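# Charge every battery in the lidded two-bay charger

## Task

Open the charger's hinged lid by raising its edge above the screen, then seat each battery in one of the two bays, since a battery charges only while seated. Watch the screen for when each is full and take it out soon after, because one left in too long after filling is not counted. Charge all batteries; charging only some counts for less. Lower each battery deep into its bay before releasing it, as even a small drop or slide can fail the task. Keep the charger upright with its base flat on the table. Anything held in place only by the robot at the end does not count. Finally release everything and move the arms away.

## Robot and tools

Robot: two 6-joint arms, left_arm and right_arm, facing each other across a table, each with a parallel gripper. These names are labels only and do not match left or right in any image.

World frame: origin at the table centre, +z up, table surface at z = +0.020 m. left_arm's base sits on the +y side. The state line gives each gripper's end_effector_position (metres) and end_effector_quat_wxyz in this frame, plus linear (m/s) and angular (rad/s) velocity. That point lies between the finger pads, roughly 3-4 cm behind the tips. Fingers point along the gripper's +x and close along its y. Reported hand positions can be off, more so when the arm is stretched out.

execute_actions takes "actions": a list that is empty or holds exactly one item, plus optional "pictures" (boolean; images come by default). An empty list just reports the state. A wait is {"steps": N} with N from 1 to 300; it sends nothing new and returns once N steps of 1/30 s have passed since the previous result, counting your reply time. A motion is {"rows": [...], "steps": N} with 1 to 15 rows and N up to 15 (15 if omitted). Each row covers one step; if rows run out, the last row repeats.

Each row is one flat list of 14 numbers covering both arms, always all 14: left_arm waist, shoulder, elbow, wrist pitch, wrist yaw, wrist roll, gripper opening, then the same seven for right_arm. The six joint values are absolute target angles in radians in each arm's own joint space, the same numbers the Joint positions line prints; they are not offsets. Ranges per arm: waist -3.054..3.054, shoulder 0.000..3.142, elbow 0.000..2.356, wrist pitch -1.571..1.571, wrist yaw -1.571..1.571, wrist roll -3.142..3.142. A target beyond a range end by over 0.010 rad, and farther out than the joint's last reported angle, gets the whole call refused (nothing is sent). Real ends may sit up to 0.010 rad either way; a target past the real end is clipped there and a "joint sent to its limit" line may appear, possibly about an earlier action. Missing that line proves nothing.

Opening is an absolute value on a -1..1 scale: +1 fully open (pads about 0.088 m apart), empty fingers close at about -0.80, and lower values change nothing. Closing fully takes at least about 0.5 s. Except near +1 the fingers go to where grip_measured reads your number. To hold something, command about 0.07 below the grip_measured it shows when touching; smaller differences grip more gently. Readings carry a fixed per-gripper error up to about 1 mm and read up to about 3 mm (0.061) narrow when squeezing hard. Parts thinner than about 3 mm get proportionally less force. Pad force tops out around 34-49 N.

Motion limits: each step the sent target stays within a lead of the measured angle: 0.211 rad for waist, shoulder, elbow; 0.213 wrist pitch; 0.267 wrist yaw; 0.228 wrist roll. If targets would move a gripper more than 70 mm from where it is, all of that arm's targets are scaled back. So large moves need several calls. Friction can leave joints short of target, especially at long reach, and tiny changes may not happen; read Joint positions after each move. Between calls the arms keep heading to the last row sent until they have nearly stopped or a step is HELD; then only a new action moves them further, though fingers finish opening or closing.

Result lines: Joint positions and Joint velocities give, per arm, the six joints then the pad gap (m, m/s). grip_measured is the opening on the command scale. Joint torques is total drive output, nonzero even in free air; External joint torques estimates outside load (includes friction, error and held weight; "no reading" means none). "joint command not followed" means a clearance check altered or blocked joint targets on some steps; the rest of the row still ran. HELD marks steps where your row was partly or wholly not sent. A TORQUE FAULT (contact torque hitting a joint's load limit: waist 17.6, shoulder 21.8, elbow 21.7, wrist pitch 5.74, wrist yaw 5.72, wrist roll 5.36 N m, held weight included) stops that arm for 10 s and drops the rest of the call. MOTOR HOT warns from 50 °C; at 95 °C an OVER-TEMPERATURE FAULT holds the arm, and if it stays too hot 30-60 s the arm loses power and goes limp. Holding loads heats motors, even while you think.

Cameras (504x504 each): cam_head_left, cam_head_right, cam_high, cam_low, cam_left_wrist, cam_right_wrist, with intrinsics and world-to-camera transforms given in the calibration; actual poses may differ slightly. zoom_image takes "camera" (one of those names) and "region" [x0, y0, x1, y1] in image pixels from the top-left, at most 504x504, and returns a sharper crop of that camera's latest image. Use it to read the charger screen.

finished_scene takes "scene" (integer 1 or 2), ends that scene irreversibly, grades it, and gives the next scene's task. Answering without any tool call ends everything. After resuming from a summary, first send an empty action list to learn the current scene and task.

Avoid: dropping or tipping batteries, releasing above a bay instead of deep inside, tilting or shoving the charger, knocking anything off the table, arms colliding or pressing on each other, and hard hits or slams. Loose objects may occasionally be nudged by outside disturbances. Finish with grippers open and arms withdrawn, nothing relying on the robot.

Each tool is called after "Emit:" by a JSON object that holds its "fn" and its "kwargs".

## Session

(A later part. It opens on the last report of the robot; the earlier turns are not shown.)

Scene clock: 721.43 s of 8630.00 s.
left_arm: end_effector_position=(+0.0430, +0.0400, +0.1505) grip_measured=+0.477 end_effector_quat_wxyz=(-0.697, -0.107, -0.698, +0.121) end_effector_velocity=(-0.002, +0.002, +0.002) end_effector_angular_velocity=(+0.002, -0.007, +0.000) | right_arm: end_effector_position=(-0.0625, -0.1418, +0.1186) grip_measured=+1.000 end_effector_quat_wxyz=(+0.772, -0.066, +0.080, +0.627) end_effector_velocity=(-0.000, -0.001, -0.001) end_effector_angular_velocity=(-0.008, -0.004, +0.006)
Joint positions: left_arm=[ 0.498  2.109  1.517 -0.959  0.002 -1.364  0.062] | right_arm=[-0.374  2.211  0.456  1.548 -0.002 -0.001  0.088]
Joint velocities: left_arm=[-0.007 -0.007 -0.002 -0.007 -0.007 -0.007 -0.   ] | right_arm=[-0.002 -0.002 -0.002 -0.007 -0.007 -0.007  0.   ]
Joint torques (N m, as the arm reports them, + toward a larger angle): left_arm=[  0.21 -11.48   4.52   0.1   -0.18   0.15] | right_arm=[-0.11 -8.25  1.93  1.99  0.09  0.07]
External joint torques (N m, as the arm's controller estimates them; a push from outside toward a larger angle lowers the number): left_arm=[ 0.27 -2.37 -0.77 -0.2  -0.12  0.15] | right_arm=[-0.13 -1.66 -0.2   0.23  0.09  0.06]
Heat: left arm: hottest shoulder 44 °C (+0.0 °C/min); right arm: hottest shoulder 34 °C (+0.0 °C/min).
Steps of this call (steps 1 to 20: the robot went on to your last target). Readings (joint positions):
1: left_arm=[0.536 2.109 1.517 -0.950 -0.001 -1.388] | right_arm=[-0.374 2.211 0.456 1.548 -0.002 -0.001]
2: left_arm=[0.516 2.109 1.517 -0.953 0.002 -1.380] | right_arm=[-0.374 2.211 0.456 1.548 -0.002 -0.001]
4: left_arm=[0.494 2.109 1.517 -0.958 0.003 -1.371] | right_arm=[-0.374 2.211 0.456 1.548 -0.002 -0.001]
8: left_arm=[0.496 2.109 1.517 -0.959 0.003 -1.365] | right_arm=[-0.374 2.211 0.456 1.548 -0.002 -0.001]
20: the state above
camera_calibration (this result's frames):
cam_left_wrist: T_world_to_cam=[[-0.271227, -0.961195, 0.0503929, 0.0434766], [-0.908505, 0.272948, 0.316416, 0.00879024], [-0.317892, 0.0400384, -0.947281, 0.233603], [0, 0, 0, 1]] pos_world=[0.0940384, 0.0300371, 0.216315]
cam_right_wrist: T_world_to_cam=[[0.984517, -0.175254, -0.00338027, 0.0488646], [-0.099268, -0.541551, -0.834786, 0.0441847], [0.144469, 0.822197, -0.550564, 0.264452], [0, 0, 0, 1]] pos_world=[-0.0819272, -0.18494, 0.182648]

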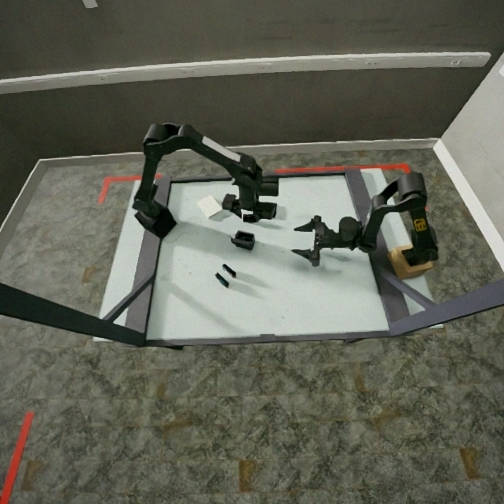

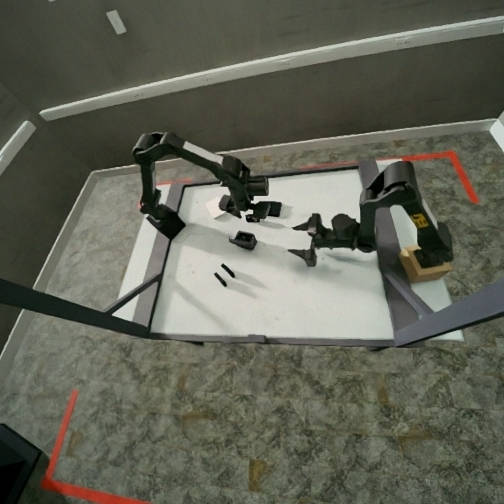

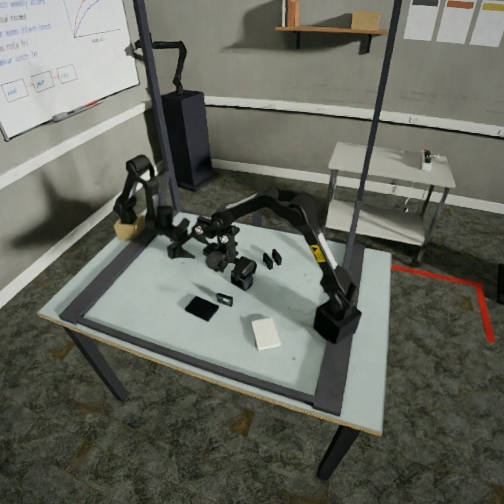

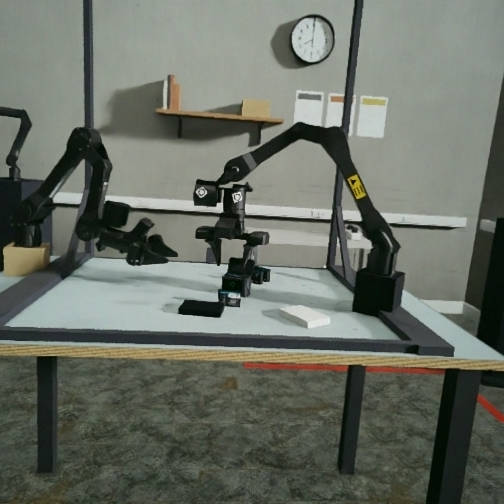

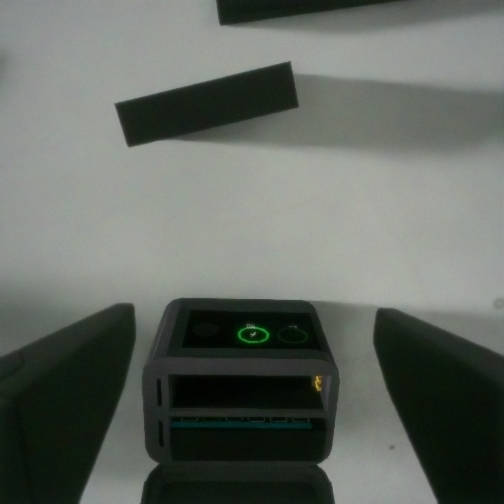

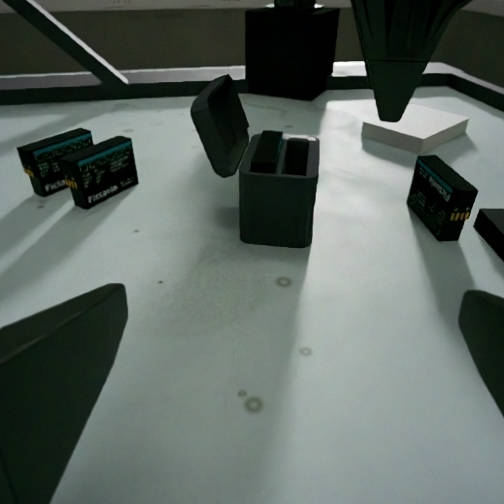

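~90%. Position over the back bay meanwhile.

Emit:
{"fn": "execute_actions", "kwargs": {"actions": [{"rows":[[0.48,2.10,1.52,-0.96,0,-1.38,0.48,-0.375,2.2,0.45,1.55,0,0,1],[0.455,2.10,1.52,-0.96,0,-1.40,0.48,-0.375,2.2,0.45,1.55,0,0,1],[0.43,2.10,1.52,-0.96,0,-1.425,0.48,-0.375,2.2,0.45,1.55,0,0,1],[0.405,2.10,1.52,-0.96,0,-1.45,0.48,-0.375,2.2,0.45,1.55,0,0,1],[0.38,2.10,1.52,-0.96,0,-1.47,0.48,-0.375,2.2,0.45,1.55,0,0,1],[0.36,2.11,1.52,-0.96,0,-1.49,0.48,-0.375,2.2,0.45,1.55,0,0,1],[0.345,2.12,1.515,-0.96,0,-1.505,0.48,-0.375,2.2,0.45,1.55,0,0,1],[0.335,2.13,1.51,-0.959,0,-1.515,0.48,-0.375,2.2,0.45,1.55,0,0,1],[0.33,2.138,1.503,-0.955,0,-1.515,0.48,-0.375,2.2,0.45,1.55,0,0,1],[0.328,2.143,1.495,-0.947,0,-1.515,0.48,-0.375,2.2,0.45,1.55,0,0,1],[0.328,2.149,1.487,-0.937,0,-1.515,0.48,-0.375,2.2,0.45,1.55,0,0,1],[0.328,2.154,1.478,-0.925,0,-1.515,0.48,-0.375,2.2,0.45,1.55,0,0,1]],"steps":15}], "pictures": false}}

Emit:
{"fn": "execute_actions", "kwargs": {"actions": [{"steps":300}], "pictures": false}}

Emit:
{"fn": "execute_actions", "kwargs": {"actions": [{"steps":300}]}}

Scene clock: 727.00 s of 8630.00 s.
left_arm: end_effector_position=(-0.0226, +0.0594, +0.1337) grip_measured=+0.477 end_effector_quat_wxyz=(-0.696, -0.128, -0.696, +0.121) end_effector_velocity=(+0.022, +0.045, -0.084) end_effector_angular_velocity=(+0.239, -0.080, +0.054) | right_arm: end_effector_position=(-0.0625, -0.1418, +0.1186) grip_measured=+1.000 end_effector_quat_wxyz=(+0.772, -0.066, +0.080, +0.627) end_effector_velocity=(-0.001, -0.001, -0.001) end_effector_angular_velocity=(-0.011, -0.015, +0.019)
Joint positions: left_arm=[ 0.325  2.136  1.489 -0.933  0.002 -1.509  0.062] | right_arm=[-0.374  2.211  0.456  1.548 -0.002 -0.001  0.088]
Joint velocities: left_arm=[ 0.017  0.149 -0.125  0.022 -0.007 -0.037 -0.   ] | right_arm=[-0.007 -0.002 -0.002 -0.007 -0.022 -0.022  0.   ]
Joint torques (N m, as the arm reports them, + toward a larger angle): left_arm=[ 0.25 -9.49  4.    0.33 -0.13 -0.06] | right_arm=[-0.11 -8.24  1.94  1.99  0.09  0.07]
External joint torques (N m, as the arm's controller estimates them; a push from outside toward a larger angle lowers the number): left_arm=[ 0.32  0.11 -1.42  0.04 -0.07 -0.06] | right_arm=[-0.08 -1.66 -0.19  0.22  0.09  0.06]
Heat: left arm: hottest shoulder 45 °C (+2.0 °C/min); right arm: hottest shoulder 34 °C (+0.0 °C/min).
Steps of this call (steps 1 to 15: the robot went on to your last target; steps 16 to 152: nothing new was sent; steps 153 to 167: all 15 steps of this action). Readings (joint positions):
153: left_arm=[0.498 2.109 1.517 -0.959 0.002 -1.364] | right_arm=[-0.374 2.211 0.456 1.548 -0.002 -0.001]
154: left_arm=[0.495 2.109 1.517 -0.959 0.000 -1.371] | right_arm=[-0.374 2.211 0.456 1.548 -0.002 -0.001]
156: left_arm=[0.472 2.109 1.517 -0.959 -0.002 -1.401] | right_arm=[-0.374 2.211 0.456 1.548 -0.002 -0.001]
160: left_arm=[0.380 2.110 1.517 -0.959 -0.001 -1.474] | right_arm=[-0.374 2.211 0.456 1.548 -0.002 -0.001]
167: the state above

Scene clock: 737.00 s of 8630.00 s.
left_arm: end_effector_position=(-0.0217, +0.0607, +0.1290) grip_measured=+0.477 end_effector_quat_wxyz=(-0.697, -0.130, -0.696, +0.117) end_effector_velocity=(-0.002, -0.000, +0.000) end_effector_angular_velocity=(-0.005, +0.009, +0.005) | right_arm: end_effector_position=(-0.0625, -0.1418, +0.1186) grip_measured=+1.000 end_effector_quat_wxyz=(+0.772, -0.066, +0.080, +0.627) end_effector_velocity=(-0.000, -0.001, -0.001) end_effector_angular_velocity=(-0.008, -0.004, +0.006)
Joint positions: left_arm=[ 0.326  2.145  1.482 -0.926  0.002 -1.511  0.062] | right_arm=[-0.374  2.211  0.456  1.548 -0.002 -0.001  0.088]
Joint velocities: left_arm=[-0.002 -0.002 -0.002  0.007  0.007 -0.007 -0.   ] | right_arm=[-0.002 -0.002 -0.002 -0.007 -0.007 -0.007  0.   ]
Joint torques (N m, as the arm reports them, + toward a larger angle): left_arm=[ 0.21 -9.31  3.5   0.16 -0.12 -0.07] | right_arm=[-0.11 -8.25  1.94  1.99  0.09  0.07]
External joint torques (N m, as the arm's controller estimates them; a push from outside toward a larger angle lowers the number): left_arm=[ 0.21 -0.32 -1.53 -0.08 -0.06 -0.07] | right_arm=[-0.11 -1.63 -0.23  0.21  0.09  0.06]
Heat: left arm: hottest shoulder 45 °C (+2.0 °C/min); right arm: hottest shoulder 34 °C (+0.0 °C/min).
Steps of this call (steps 1 to 15: the robot went on to your last target; steps 16 to 300: nothing new was sent). Readings (joint positions):
1: left_arm=[0.326 2.140 1.485 -0.932 0.002 -1.510] | right_arm=[-0.374 2.211 0.456 1.548 -0.002 -0.001]
2: left_arm=[0.326 2.143 1.483 -0.931 0.002 -1.510] | right_arm=[-0.374 2.211 0.456 1.548 -0.002 -0.001]
4: left_arm=[0.326 2.145 1.482 -0.929 0.002 -1.511] | right_arm=[-0.374 2.211 0.456 1.548 -0.002 -0.001]
8: left_arm=[0.326 2.145 1.482 -0.926 0.002 -1.511] | right_arm=[-0.374 2.211 0.456 1.548 -0.002 -0.001]
300: the state above
All arms were judged still, so your last target was given up. Only a new action makes them travel on or press farther. Fingers that are still opening or closing keep moving.

Scene clock: 747.00 s of 8630.00 s.
left_arm: end_effector_position=(-0.0217, +0.0607, +0.1290) grip_measured=+0.477 end_effector_quat_wxyz=(-0.697, -0.130, -0.696, +0.117) end_effector_velocity=(-0.001, +0.003, +0.000) end_effector_angular_velocity=(+0.005, -0.009, -0.000) | right_arm: end_effector_position=(-0.0625, -0.1418, +0.1186) grip_measured=+1.000 end_effector_quat_wxyz=(+0.772, -0.066, +0.080, +0.627) end_effector_velocity=(+0.002, -0.001, +0.001) end_effector_angular_velocity=(-0.004, -0.005, +0.001)
Joint positions: left_arm=[ 0.326  2.145  1.482 -0.926  0.002 -1.511  0.062] | right_arm=[-0.374  2.211  0.456  1.548 -0.002 -0.001  0.088]
Joint velocities: left_arm=[-0.007 -0.002 -0.002 -0.007 -0.007 -0.007 -0.   ] | right_arm=[-0.007 -0.007 -0.002 -0.007 -0.007 -0.007  0.   ]
Joint torques (N m, as the arm reports them, + toward a larger angle): left_arm=[ 0.15 -9.25  3.65  0.19 -0.13 -0.04] | right_arm=[-0.11 -8.24  1.93  1.99  0.09  0.07]
External joint torques (N m, as the arm's controller estimates them; a push from outside toward a larger angle lowers the number): left_arm=[ 0.27 -0.19 -1.4  -0.04 -0.08 -0.04] | right_arm=[-0.1  -1.61 -0.2   0.21  0.09  0.06]
Heat: left arm: hottest shoulder 44 °C (+1.0 °C/min); right arm: hottest shoulder 34 °C (+0.0 °C/min).
Steps of this call (steps 1 to 300: nothing new was sent). Readings (joint positions):
1: left_arm=[0.326 2.145 1.482 -0.926 0.002 -1.511] | right_arm=[-0.374 2.211 0.456 1.548 -0.002 -0.001]
2: left_arm=[0.326 2.145 1.482 -0.926 0.002 -1.511] | right_arm=[-0.374 2.211 0.456 1.548 -0.002 -0.001]
4: left_arm=[0.326 2.145 1.482 -0.926 0.002 -1.511] | right_arm=[-0.374 2.211 0.456 1.548 -0.002 -0.001]
8: left_arm=[0.326 2.145 1.482 -0.926 0.002 -1.511] | right_arm=[-0.374 2.211 0.456 1.548 -0.002 -0.001]
300: the state above
camera_calibration (this result's frames):
cam_left_wrist: T_world_to_cam=[[-0.295227, -0.95535, 0.0121658, 0.0509632], [-0.90429, 0.283513, 0.319187, -0.049733], [-0.308384, 0.0832311, -0.947614, 0.189451], [0, 0, 0, 1]] pos_world=[0.0284963, 0.0470194, 0.194781]
cam_right_wrist: T_world_to_cam=[[0.984517, -0.175254, -0.00338027, 0.0488646], [-0.099268, -0.541551, -0.834786, 0.0441847], [0.144469, 0.822197, -0.550564, 0.264452], [0, 0, 0, 1]] pos_world=[-0.0819272, -0.18494, 0.182648]

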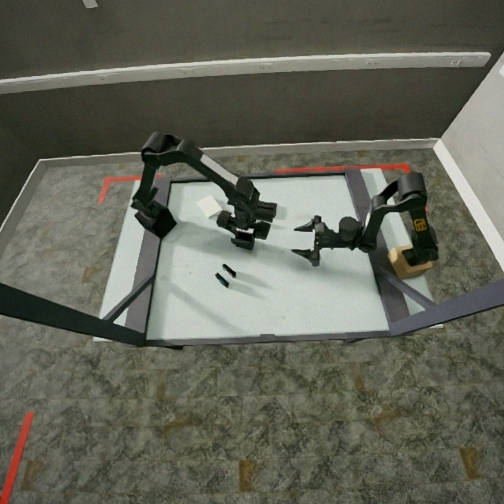

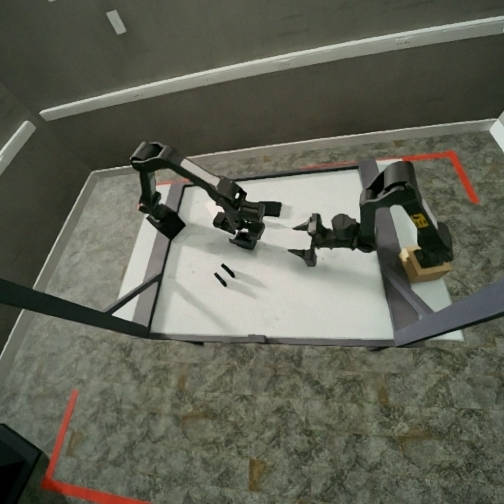

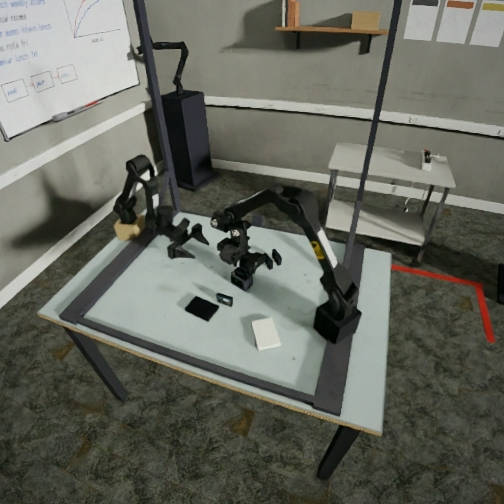

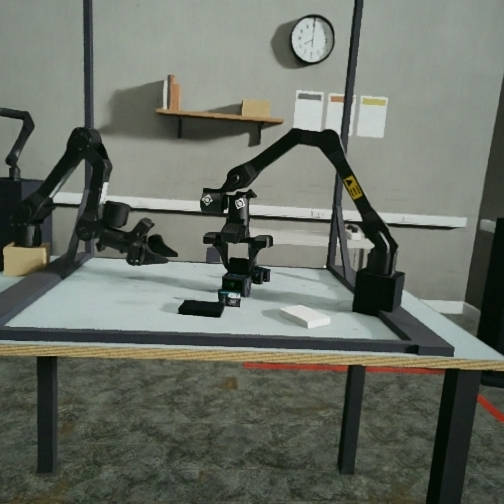

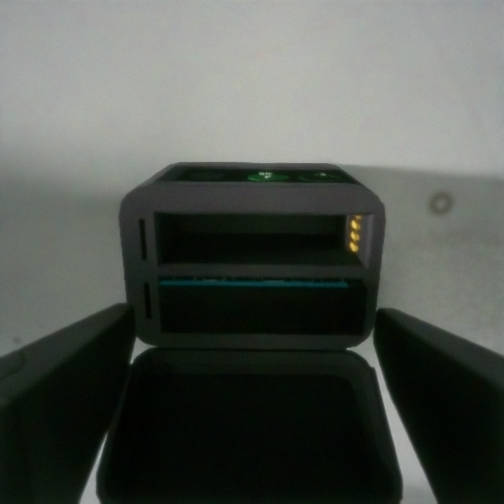

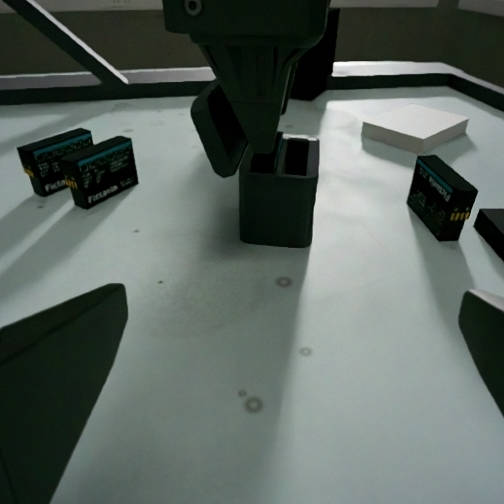

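Emit:
{"fn": "execute_actions", "kwargs": {"actions": [{"rows":[[0.328,2.157,1.474,-0.913,0,-1.515,0.48,-0.375,2.2,0.45,1.55,0,0,1],[0.328,2.160,1.470,-0.905,0,-1.515,0.48,-0.375,2.2,0.45,1.55,0,0,1],[0.328,2.163,1.465,-0.898,0,-1.515,0.48,-0.375,2.2,0.45,1.55,0,0,1],[0.328,2.166,1.460,-0.890,0,-1.515,0.48,-0.375,2.2,0.45,1.55,0,0,1],[0.328,2.169,1.456,-0.883,0,-1.515,0.48,-0.375,2.2,0.45,1.55,0,0,1],[0.328,2.172,1.451,-0.876,0,-1.515,0.48,-0.375,2.2,0.45,1.55,0,0,1],[0.328,2.174,1.447,-0.869,0,-1.515,0.48,-0.375,2.2,0.45,1.55,0,0,1],[0.328,2.175,1.444,-0.864,0,-1.515,0.48,-0.375,2.2,0.45,1.55,0,0,1]],"steps":15}]}}

Emit:
{"fn": "zoom_image", "kwargs": {"camera": "cam_left_wrist", "region": [220,150,360,210]}}

Emit:
{"fn": "zoom_image", "kwargs": {"camera": "cam_low", "region": [218,272,248,302]}}

Scene clock: 751.57 s of 8630.00 s.
left_arm: end_effector_position=(-0.0220, +0.0596, +0.1155) grip_measured=+0.477 end_effector_quat_wxyz=(-0.696, -0.125, -0.697, +0.121) end_effector_velocity=(+0.001, +0.003, -0.001) end_effector_angular_velocity=(+0.014, +0.003, +0.024) | right_arm: end_effector_position=(-0.0625, -0.1418, +0.1186) grip_measured=+1.000 end_effector_quat_wxyz=(+0.772, -0.066, +0.080, +0.627) end_effector_velocity=(-0.003, -0.001, -0.004) end_effector_angular_velocity=(-0.019, +0.016, +0.018)
Joint positions: left_arm=[ 0.326  2.162  1.451 -0.866  0.002 -1.512  0.062] | right_arm=[-0.374  2.211  0.456  1.548 -0.002 -0.001  0.088]
Joint velocities: left_arm=[ 0.002  0.002 -0.002 -0.007  0.007 -0.022  0.   ] | right_arm=[-0.002 -0.002 -0.002 -0.022 -0.022  0.007  0.   ]
Joint torques (N m, as the arm reports them, + toward a larger angle): left_arm=[ 0.15 -8.92  3.25  0.16 -0.15 -0.04] | right_arm=[-0.12 -8.24  1.93  1.99  0.09  0.07]
External joint torques (N m, as the arm's controller estimates them; a push from outside toward a larger angle lowers the number): left_arm=[ 0.11  0.03 -1.61 -0.08 -0.09 -0.04] | right_arm=[-0.14 -1.66 -0.2   0.23  0.09  0.06]
Heat: left arm: hottest shoulder 44 °C (+1.0 °C/min); right arm: hottest shoulder 34 °C (+0.0 °C/min).
Steps of this call (steps 1 to 122: nothing new was sent; steps 123 to 137: all 15 steps of this action). Readings (joint positions):
123: left_arm=[0.326 2.145 1.481 -0.925 0.002 -1.511] | right_arm=[-0.374 2.211 0.456 1.548 -0.002 -0.001]
124: left_arm=[0.326 2.145 1.480 -0.920 0.002 -1.511] | right_arm=[-0.374 2.211 0.456 1.548 -0.002 -0.001]
126: left_arm=[0.326 2.145 1.476 -0.907 0.002 -1.511] | right_arm=[-0.374 2.211 0.456 1.548 -0.002 -0.001]
130: left_arm=[0.326 2.154 1.460 -0.881 0.002 -1.511] | right_arm=[-0.374 2.211 0.456 1.548 -0.002 -0.001]
137: the state above
camera_calibration (this result's frames):
cam_left_wrist: T_world_to_cam=[[-0.294799, -0.955249, 0.0243698, 0.048512], [-0.903285, 0.286901, 0.319005, -0.0455806], [-0.311721, 0.0720294, -0.94744, 0.177261], [0, 0, 0, 1]] pos_world=[0.028385, 0.0466501, 0.181302]
cam_right_wrist: T_world_to_cam=[[0.984517, -0.175254, -0.00338027, 0.0488646], [-0.099268, -0.541551, -0.834786, 0.0441847], [0.144469, 0.822197, -0.550564, 0.264452], [0, 0, 0, 1]] pos_world=[-0.0819272, -0.18494, 0.182648]

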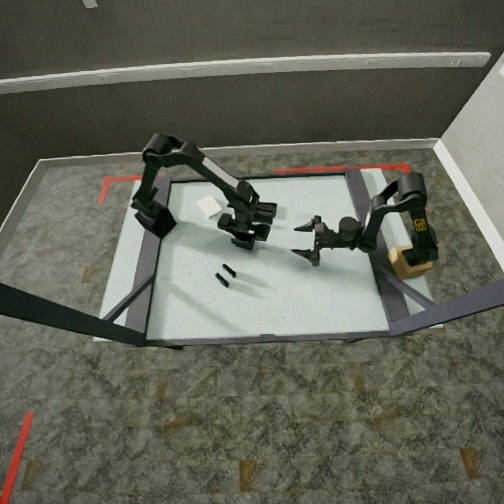

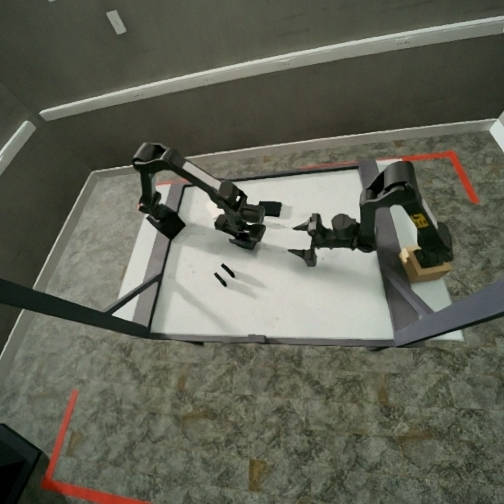

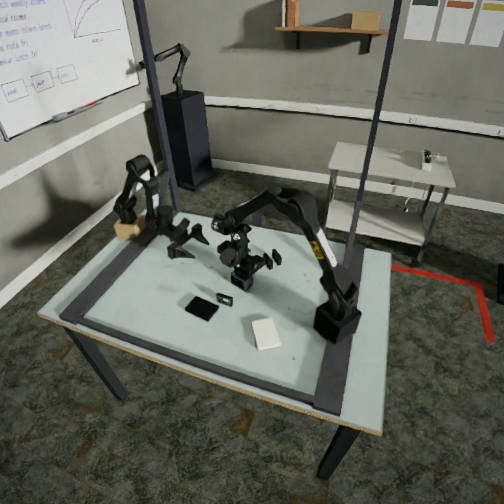

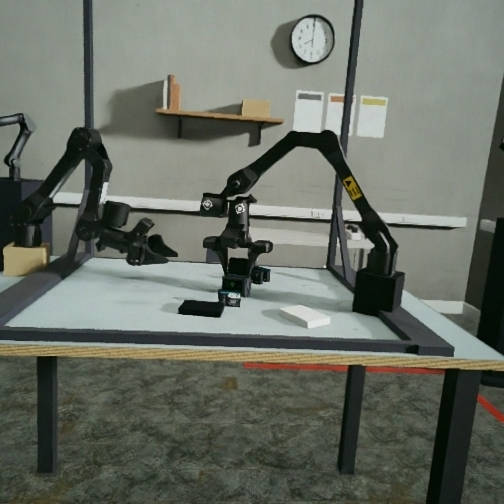

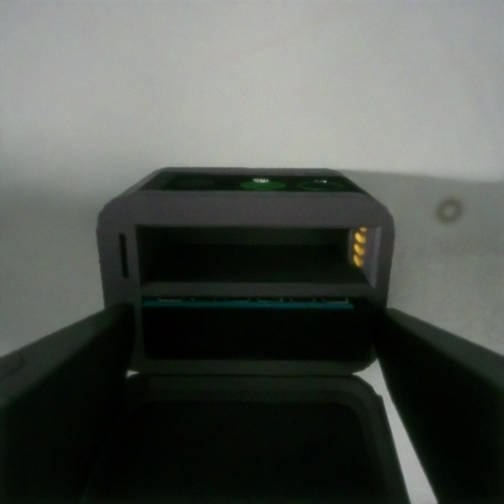

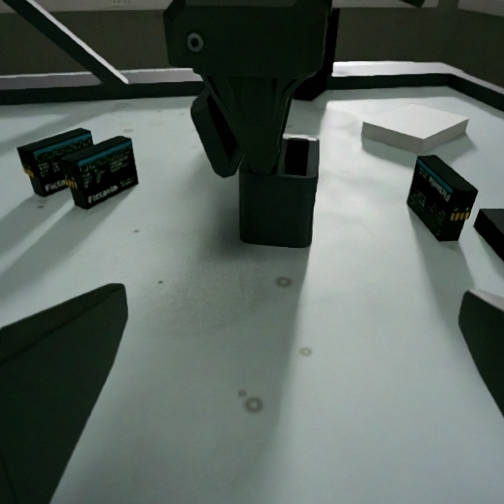

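Region (220, 150, 360, 210) of cam_left_wrist's 504x504 image, scaled by 3.600, with more detail than that image has; it fills the top 216 rows of this view, and the rest is white.

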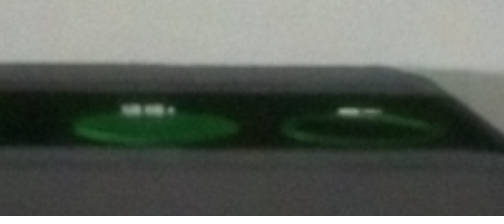

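Region (218, 272, 248, 302) of cam_low's 504x504 image, scaled by 16.800, with more detail than that image has.

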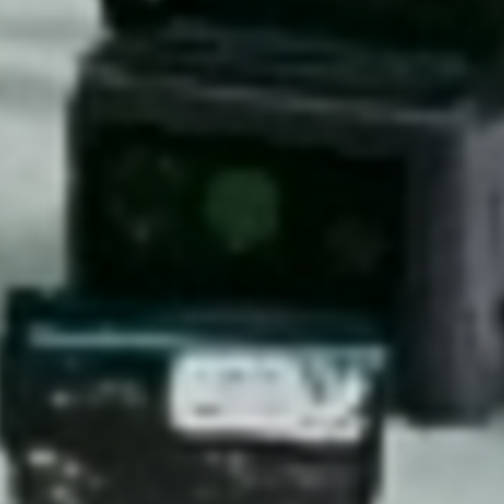

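Full. Grip and lift.

Emit:
{"fn": "execute_actions", "kwargs": {"actions": [{"rows":[[0.328,2.178,1.443,-0.865,0,-1.515,0.48,-0.375,2.2,0.45,1.55,0,0,1],[0.328,2.178,1.443,-0.865,0,-1.515,0.46,-0.375,2.2,0.45,1.55,0,0,1],[0.328,2.178,1.443,-0.865,0,-1.515,0.43,-0.375,2.2,0.45,1.55,0,0,1],[0.328,2.178,1.443,-0.865,0,-1.515,0.40,-0.375,2.2,0.45,1.55,0,0,1],[0.328,2.178,1.443,-0.865,0,-1.515,0.38,-0.375,2.2,0.45,1.55,0,0,1],[0.328,2.178,1.443,-0.865,0,-1.515,0.36,-0.375,2.2,0.45,1.55,0,0,1],[0.328,2.178,1.443,-0.865,0,-1.515,0.34,-0.375,2.2,0.45,1.55,0,0,1],[0.328,2.178,1.443,-0.865,0,-1.515,0.32,-0.375,2.2,0.45,1.55,0,0,1],[0.328,2.178,1.443,-0.865,0,-1.515,0.30,-0.375,2.2,0.45,1.55,0,0,1],[0.328,2.178,1.443,-0.865,0,-1.515,0.27,-0.375,2.2,0.45,1.55,0,0,1],[0.328,2.178,1.443,-0.865,0,-1.515,0.238,-0.375,2.2,0.45,1.55,0,0,1]],"steps":15}], "pictures": false}}

Emit:
{"fn": "execute_actions", "kwargs": {"actions": [{"rows":[[0.328,2.148,1.45,-0.866,0,-1.515,0.238,-0.375,2.2,0.45,1.55,0,0,1],[0.328,2.143,1.453,-0.866,0,-1.515,0.238,-0.375,2.2,0.45,1.55,0,0,1],[0.328,2.139,1.459,-0.868,0,-1.515,0.238,-0.375,2.2,0.45,1.55,0,0,1],[0.328,2.135,1.466,-0.874,0,-1.515,0.238,-0.375,2.2,0.45,1.55,0,0,1],[0.328,2.131,1.472,-0.883,0,-1.515,0.238,-0.375,2.2,0.45,1.55,0,0,1],[0.328,2.128,1.479,-0.894,0,-1.515,0.238,-0.375,2.2,0.45,1.55,0,0,1],[0.328,2.124,1.485,-0.905,0,-1.515,0.238,-0.375,2.2,0.45,1.55,0,0,1],[0.328,2.121,1.492,-0.917,0,-1.515,0.238,-0.375,2.2,0.45,1.55,0,0,1],[0.328,2.117,1.498,-0.929,0,-1.515,0.238,-0.375,2.2,0.45,1.55,0,0,1],[0.328,2.113,1.505,-0.941,0,-1.515,0.238,-0.375,2.2,0.45,1.55,0,0,1],[0.328,2.109,1.511,-0.953,0,-1.515,0.238,-0.375,2.2,0.45,1.55,0,0,1],[0.328,2.105,1.518,-0.965,0,-1.515,0.238,-0.375,2.2,0.45,1.55,0,0,1],[0.328,2.101,1.524,-0.977,0,-1.515,0.238,-0.375,2.2,0.45,1.55,0,0,1],[0.328,2.097,1.531,-0.988,0,-1.515,0.238,-0.375,2.2,0.45,1.55,0,0,1],[0.328,2.093,1.54,-1.0,0,-1.515,0.238,-0.375,2.2,0.45,1.55,0,0,1]],"steps":15}]}}

Scene clock: 760.67 s of 8630.00 s.
left_arm: end_effector_position=(-0.0220, +0.0597, +0.1150) grip_measured=+0.299 end_effector_quat_wxyz=(-0.696, -0.125, -0.697, +0.121) end_effector_velocity=(-0.001, +0.003, +0.000) end_effector_angular_velocity=(+0.009, +0.005, -0.024) | right_arm: end_effector_position=(-0.0625, -0.1418, +0.1186) grip_measured=+1.000 end_effector_quat_wxyz=(+0.772, -0.066, +0.080, +0.627) end_effector_velocity=(-0.000, -0.001, -0.003) end_effector_angular_velocity=(-0.013, -0.003, +0.006)
Joint positions: left_arm=[ 0.326  2.163  1.45  -0.864  0.002 -1.512  0.054] | right_arm=[-0.374  2.211  0.456  1.548 -0.002 -0.001  0.088]
Joint velocities: left_arm=[-0.002 -0.002 -0.002 -0.007  0.007  0.022 -0.   ] | right_arm=[-0.002  0.002 -0.002 -0.007 -0.007 -0.007  0.   ]
Joint torques (N m, as the arm reports them, + toward a larger angle): left_arm=[ 0.19 -8.62  3.16  0.15 -0.14 -0.05] | right_arm=[-0.12 -8.24  1.95  1.99  0.09  0.07]
External joint torques (N m, as the arm's controller estimates them; a push from outside toward a larger angle lowers the number): left_arm=[ 0.21  0.46 -1.77 -0.09 -0.08 -0.05] | right_arm=[-0.13 -1.69 -0.17  0.24  0.09  0.06]
Heat: left arm: hottest shoulder 43 °C (-1.0 °C/min); right arm: hottest shoulder 34 °C (+0.0 °C/min).
Steps of this call (steps 1 to 15: the robot went on to your last target; steps 16 to 258: nothing new was sent; steps 259 to 273: all 15 steps of this action). Readings (joint positions):
259: left_arm=[0.326 2.162 1.450 -0.865 0.002 -1.512] | right_arm=[-0.374 2.211 0.456 1.548 -0.002 -0.001]
260: left_arm=[0.326 2.162 1.450 -0.865 0.002 -1.512] | right_arm=[-0.374 2.211 0.456 1.548 -0.002 -0.001]
262: left_arm=[0.326 2.163 1.450 -0.865 0.002 -1.512] | right_arm=[-0.374 2.211 0.456 1.548 -0.002 -0.001]
266: left_arm=[0.326 2.163 1.450 -0.864 0.002 -1.512] | right_arm=[-0.374 2.211 0.456 1.548 -0.002 -0.001]
273: the state above

Scene clock: 761.17 s of 8630.00 s.
left_arm: end_effector_position=(-0.0224, +0.0584, +0.1445) grip_measured=+0.299 end_effector_quat_wxyz=(-0.696, -0.126, -0.697, +0.120) end_effector_velocity=(-0.000, -0.001, +0.099) end_effector_angular_velocity=(+0.010, -0.011, +0.019) | right_arm: end_effector_position=(-0.0625, -0.1418, +0.1186) grip_measured=+1.000 end_effector_quat_wxyz=(+0.772, -0.066, +0.080, +0.627) end_effector_velocity=(-0.003, -0.001, -0.004) end_effector_angular_velocity=(-0.022, +0.002, +0.021)
Joint positions: left_arm=[ 0.326  2.123  1.513 -0.97   0.002 -1.512  0.054] | right_arm=[-0.374  2.211  0.456  1.548 -0.002 -0.001  0.088]
Joint velocities: left_arm=[-0.002 -0.125  0.222 -0.359 -0.007 -0.022 -0.   ] | right_arm=[-0.002 -0.002 -0.002 -0.022 -0.022 -0.007  0.   ]
Joint torques (N m, as the arm reports them, + toward a larger angle): left_arm=[  0.22 -12.63   5.16   0.03  -0.14  -0.06] | right_arm=[-0.11 -8.23  1.93  1.99  0.09  0.07]
External joint torques (N m, as the arm's controller estimates them; a push from outside toward a larger angle lowers the number): left_arm=[ 0.21 -3.6   0.03 -0.2  -0.08 -0.06] | right_arm=[-0.11 -1.65 -0.2   0.23  0.09  0.06]
Heat: left arm: hottest shoulder 44 °C (+0.0 °C/min); right arm: hottest shoulder 34 °C (+0.0 °C/min).
Steps of this call (steps 1 to 15: all 15 steps of this action). Readings (joint positions):
1: left_arm=[0.326 2.163 1.450 -0.864 0.002 -1.512] | right_arm=[-0.374 2.211 0.456 1.548 -0.002 -0.001]
2: left_arm=[0.326 2.163 1.450 -0.864 0.002 -1.512] | right_arm=[-0.374 2.211 0.456 1.548 -0.002 -0.001]
4: left_arm=[0.326 2.161 1.451 -0.865 0.002 -1.512] | right_arm=[-0.374 2.211 0.456 1.548 -0.002 -0.001]
8: left_arm=[0.326 2.155 1.467 -0.891 0.002 -1.512] | right_arm=[-0.374 2.211 0.456 1.548 -0.002 -0.001]
15: the state above
camera_calibration (this result's frames):
cam_left_wrist: T_world_to_cam=[[-0.294814, -0.9553, 0.0220816, 0.0469271], [-0.903494, 0.286201, 0.319042, -0.0547722], [-0.3111, 0.0741073, -0.947483, 0.204585], [0, 0, 0, 1]] pos_world=[0.0279947, 0.0453441, 0.210279]
cam_right_wrist: T_world_to_cam=[[0.984517, -0.175254, -0.00338027, 0.0488646], [-0.099268, -0.541551, -0.834786, 0.0441847], [0.144469, 0.822197, -0.550564, 0.264452], [0, 0, 0, 1]] pos_world=[-0.0819272, -0.18494, 0.182648]

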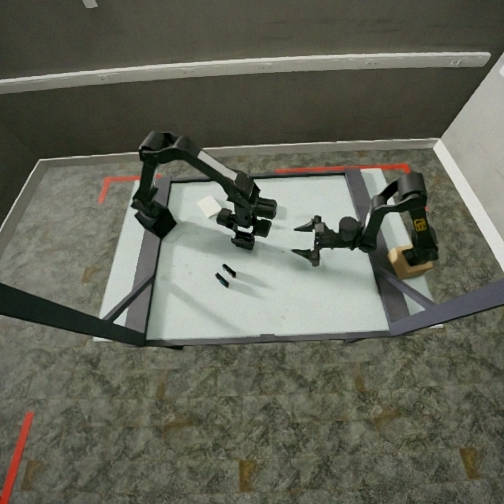

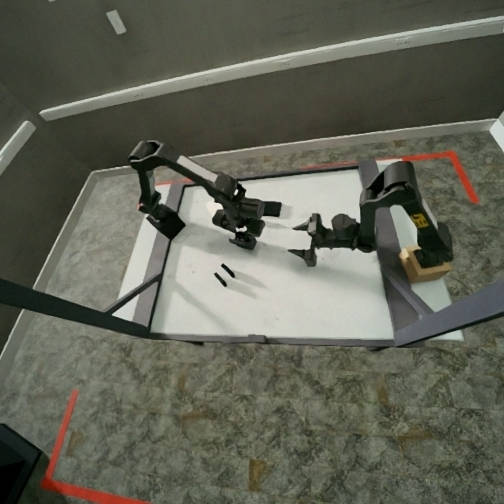

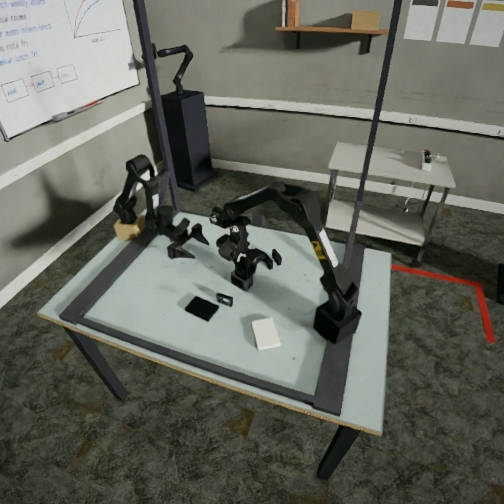

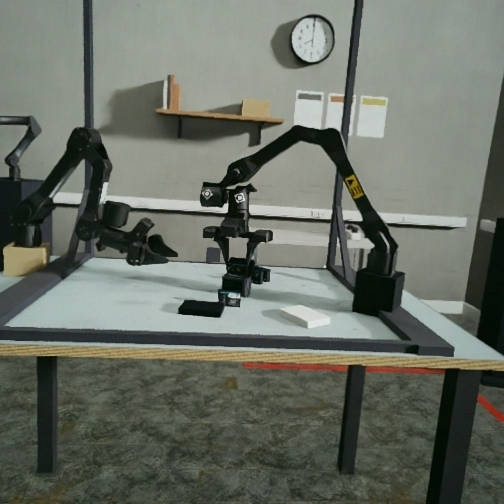

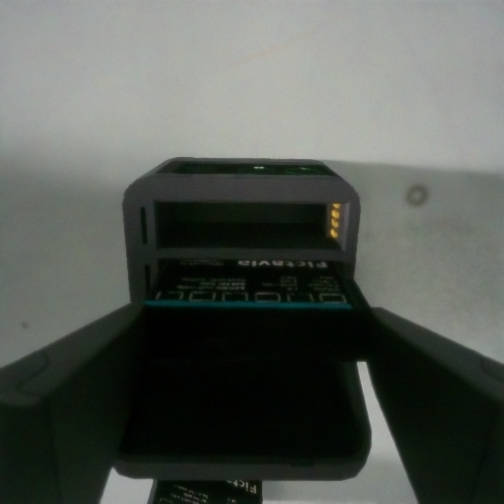

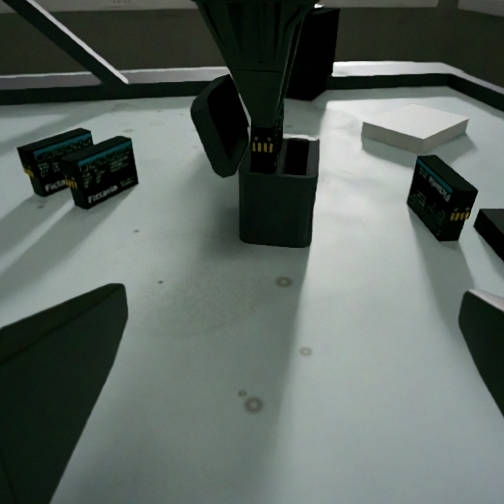

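Emit:
{"fn": "execute_actions", "kwargs": {"actions": [{"rows":[[0.328,2.09,1.55,-1.012,0,-1.515,0.235,-0.375,2.2,0.45,1.55,0,0,1],[0.328,2.088,1.56,-1.025,0,-1.515,0.235,-0.375,2.2,0.45,1.55,0,0,1],[0.328,2.088,1.57,-1.035,0,-1.515,0.235,-0.375,2.2,0.45,1.55,0,0,1],[0.328,2.088,1.57,-1.035,0,-1.515,0.235,-0.375,2.2,0.45,1.55,0,0,1],[0.34,2.088,1.57,-1.035,0,-1.51,0.235,-0.375,2.2,0.45,1.55,0,0,1],[0.355,2.088,1.57,-1.035,0,-1.505,0.235,-0.375,2.2,0.45,1.55,0,0,1],[0.375,2.088,1.57,-1.035,0,-1.50,0.235,-0.375,2.2,0.45,1.55,0,0,1],[0.40,2.088,1.57,-1.035,0,-1.49,0.235,-0.375,2.2,0.45,1.55,0,0,1],[0.425,2.088,1.57,-1.035,0,-1.48,0.235,-0.375,2.2,0.45,1.55,0,0,1],[0.45,2.088,1.57,-1.035,0,-1.47,0.235,-0.375,2.2,0.45,1.55,0,0,1],[0.475,2.088,1.57,-1.035,0,-1.47,0.235,-0.375,2.2,0.45,1.55,0,0,1],[0.495,2.088,1.57,-1.035,0,-1.47,0.235,-0.375,2.2,0.45,1.55,0,0,1],[0.512,2.088,1.57,-1.035,0,-1.47,0.235,-0.375,2.2,0.45,1.55,0,0,1],[0.525,2.088,1.57,-1.035,0,-1.47,0.235,-0.375,2.2,0.45,1.55,0,0,1],[0.533,2.088,1.57,-1.035,0,-1.47,0.235,-0.375,2.2,0.45,1.55,0,0,1]],"steps":15}], "pictures": false}}

Emit:
{"fn": "execute_actions", "kwargs": {"actions": [{"rows":[[0.533,2.10,1.568,-1.03,0,-1.47,0.235,-0.375,2.2,0.45,1.55,0,0,1],[0.533,2.11,1.565,-1.025,0,-1.47,0.235,-0.375,2.2,0.45,1.55,0,0,1],[0.533,2.12,1.555,-1.005,0,-1.47,0.235,-0.375,2.2,0.45,1.55,0,0,1],[0.533,2.13,1.545,-0.985,0,-1.47,0.235,-0.375,2.2,0.45,1.55,0,0,1],[0.533,2.14,1.535,-0.97,0,-1.47,0.235,-0.375,2.2,0.45,1.55,0,0,1],[0.533,2.15,1.525,-0.95,0,-1.47,0.235,-0.375,2.2,0.45,1.55,0,0,1],[0.533,2.16,1.515,-0.93,0,-1.47,0.235,-0.375,2.2,0.45,1.55,0,0,1],[0.533,2.17,1.505,-0.91,0,-1.47,0.235,-0.375,2.2,0.45,1.55,0,0,1],[0.533,2.18,1.495,-0.895,0,-1.47,0.235,-0.375,2.2,0.45,1.55,0,0,1],[0.533,2.19,1.485,-0.877,0,-1.47,0.235,-0.375,2.2,0.45,1.55,0,0,1],[0.533,2.198,1.475,-0.862,0,-1.47,0.235,-0.375,2.2,0.45,1.55,0,0,1]],"steps":15}]}}

Scene clock: 769.23 s of 8630.00 s.
left_arm: end_effector_position=(+0.0444, +0.0421, +0.1629) grip_measured=+0.299 end_effector_quat_wxyz=(-0.703, -0.076, -0.703, +0.073) end_effector_velocity=(+0.232, -0.026, +0.002) end_effector_angular_velocity=(-0.002, -0.037, +0.557) | right_arm: end_effector_position=(-0.0625, -0.1418, +0.1186) grip_measured=+1.000 end_effector_quat_wxyz=(+0.772, -0.066, +0.080, +0.627) end_effector_velocity=(-0.000, -0.000, +0.002) end_effector_angular_velocity=(+0.006, -0.007, +0.006)
Joint positions: left_arm=[ 0.5    2.105  1.562 -1.033 -0.    -1.477  0.054] | right_arm=[-0.374  2.211  0.456  1.548 -0.002 -0.001  0.088]
Joint velocities: left_arm=[ 0.579 -0.002  0.002 -0.007 -0.037  0.022 -0.   ] | right_arm=[-0.002 -0.002 -0.002  0.007 -0.007 -0.007  0.   ]
Joint torques (N m, as the arm reports them, + toward a larger angle): left_arm=[ -1.24 -12.49   5.11   0.01  -0.02   0.15] | right_arm=[-0.11 -8.24  1.94  1.99  0.09  0.07]
External joint torques (N m, as the arm's controller estimates them; a push from outside toward a larger angle lowers the number): left_arm=[ 0.17 -3.37 -0.16 -0.23 -0.08  0.14] | right_arm=[-0.1  -1.61 -0.21  0.2   0.09  0.06]
Heat: left arm: hottest shoulder 45 °C (+0.0 °C/min); right arm: hottest shoulder 34 °C (+0.0 °C/min).
Steps of this call (steps 1 to 30: the robot went on to your last target; steps 31 to 227: nothing new was sent; steps 228 to 242: all 15 steps of this action). Readings (joint positions):
228: left_arm=[0.326 2.108 1.534 -1.001 0.002 -1.512] | right_arm=[-0.374 2.211 0.456 1.548 -0.002 -0.001]
229: left_arm=[0.326 2.108 1.537 -1.007 0.002 -1.512] | right_arm=[-0.374 2.211 0.456 1.548 -0.002 -0.001]
231: left_arm=[0.326 2.108 1.547 -1.022 0.002 -1.512] | right_arm=[-0.374 2.211 0.456 1.548 -0.002 -0.001]
235: left_arm=[0.344 2.105 1.561 -1.030 0.002 -1.507] | right_arm=[-0.374 2.211 0.456 1.548 -0.002 -0.001]
242: the state above

Scene clock: 769.73 s of 8630.00 s.
left_arm: end_effector_position=(+0.0582, +0.0401, +0.1113) grip_measured=+0.299 end_effector_quat_wxyz=(-0.705, -0.068, -0.704, +0.058) end_effector_velocity=(+0.002, +0.027, -0.058) end_effector_angular_velocity=(+0.114, -0.017, +0.005) | right_arm: end_effector_position=(-0.0625, -0.1418, +0.1186) grip_measured=+1.000 end_effector_quat_wxyz=(+0.772, -0.066, +0.080, +0.627) end_effector_velocity=(+0.002, -0.003, -0.002) end_effector_angular_velocity=(-0.011, +0.008, -0.011)
Joint positions: left_arm=[ 0.535  2.19   1.48  -0.875 -0.002 -1.473  0.054] | right_arm=[-0.374  2.211  0.456  1.548 -0.002 -0.001  0.088]
Joint velocities: left_arm=[-0.002  0.095 -0.1    0.081 -0.007 -0.007 -0.   ] | right_arm=[-0.002 -0.002 -0.007 -0.007  0.007  0.007  0.   ]
Joint torques (N m, as the arm reports them, + toward a larger angle): left_arm=[ -0.17 -10.55   4.29   0.35   0.03   0.16] | right_arm=[-0.12 -8.24  1.93  1.99  0.09  0.07]
External joint torques (N m, as the arm's controller estimates them; a push from outside toward a larger angle lowers the number): left_arm=[-0.22  0.01 -1.52 -0.03  0.1   0.16] | right_arm=[-0.09 -1.67 -0.17  0.23  0.08  0.06]
Heat: left arm: hottest shoulder 45 °C (+0.0 °C/min); right arm: hottest shoulder 34 °C (+0.0 °C/min).
Steps of this call (steps 1 to 15: all 15 steps of this action). Readings (joint positions):
1: left_arm=[0.517 2.105 1.562 -1.033 -0.002 -1.476] | right_arm=[-0.374 2.211 0.456 1.548 -0.002 -0.001]
2: left_arm=[0.529 2.105 1.562 -1.033 -0.002 -1.475] | right_arm=[-0.374 2.211 0.456 1.548 -0.002 -0.001]
4: left_arm=[0.538 2.106 1.560 -1.018 -0.002 -1.474] | right_arm=[-0.374 2.211 0.456 1.548 -0.002 -0.001]
8: left_arm=[0.535 2.125 1.538 -0.954 -0.002 -1.474] | right_arm=[-0.374 2.211 0.456 1.548 -0.002 -0.001]
15: the state above
camera_calibration (this result's frames):
cam_left_wrist: T_world_to_cam=[[-0.128535, -0.991584, 0.01551, 0.046432], [-0.940101, 0.126811, 0.316431, 0.0426736], [-0.315734, 0.0260914, -0.948489, 0.201898], [0, 0, 0, 1]] pos_world=[0.109832, 0.0353619, 0.177274]
cam_right_wrist: T_world_to_cam=[[0.984517, -0.175254, -0.00338027, 0.0488646], [-0.099268, -0.541551, -0.834786, 0.0441847], [0.144469, 0.822197, -0.550564, 0.264452], [0, 0, 0, 1]] pos_world=[-0.0819272, -0.18494, 0.182648]

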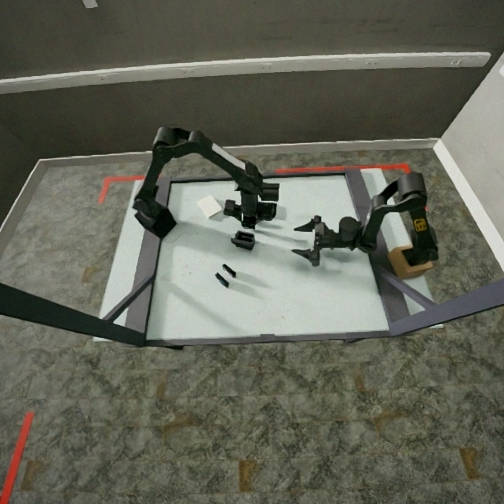

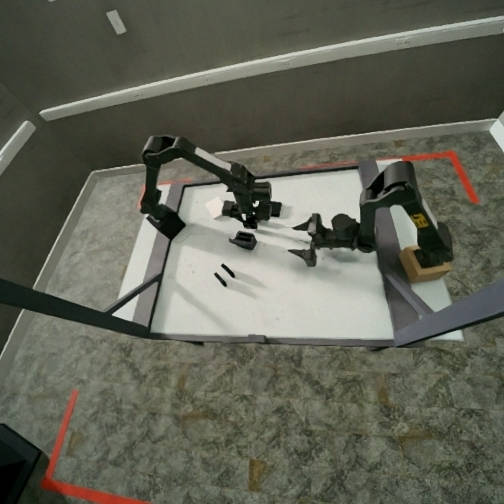

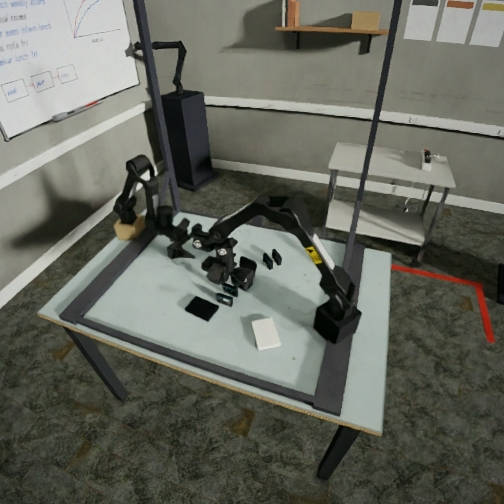

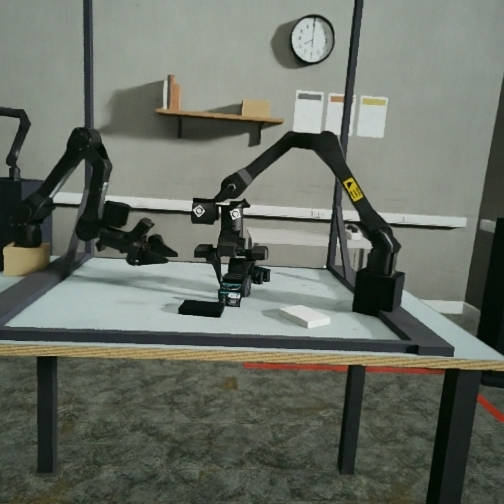

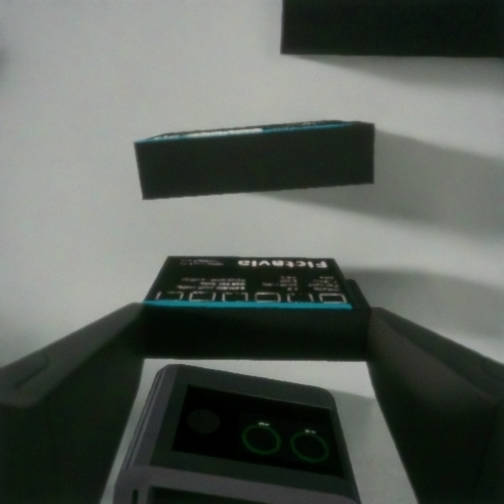

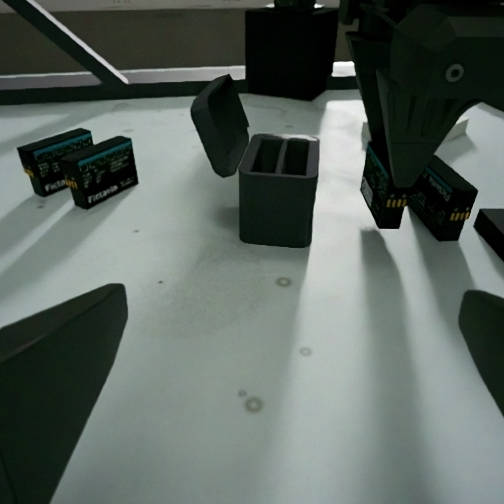

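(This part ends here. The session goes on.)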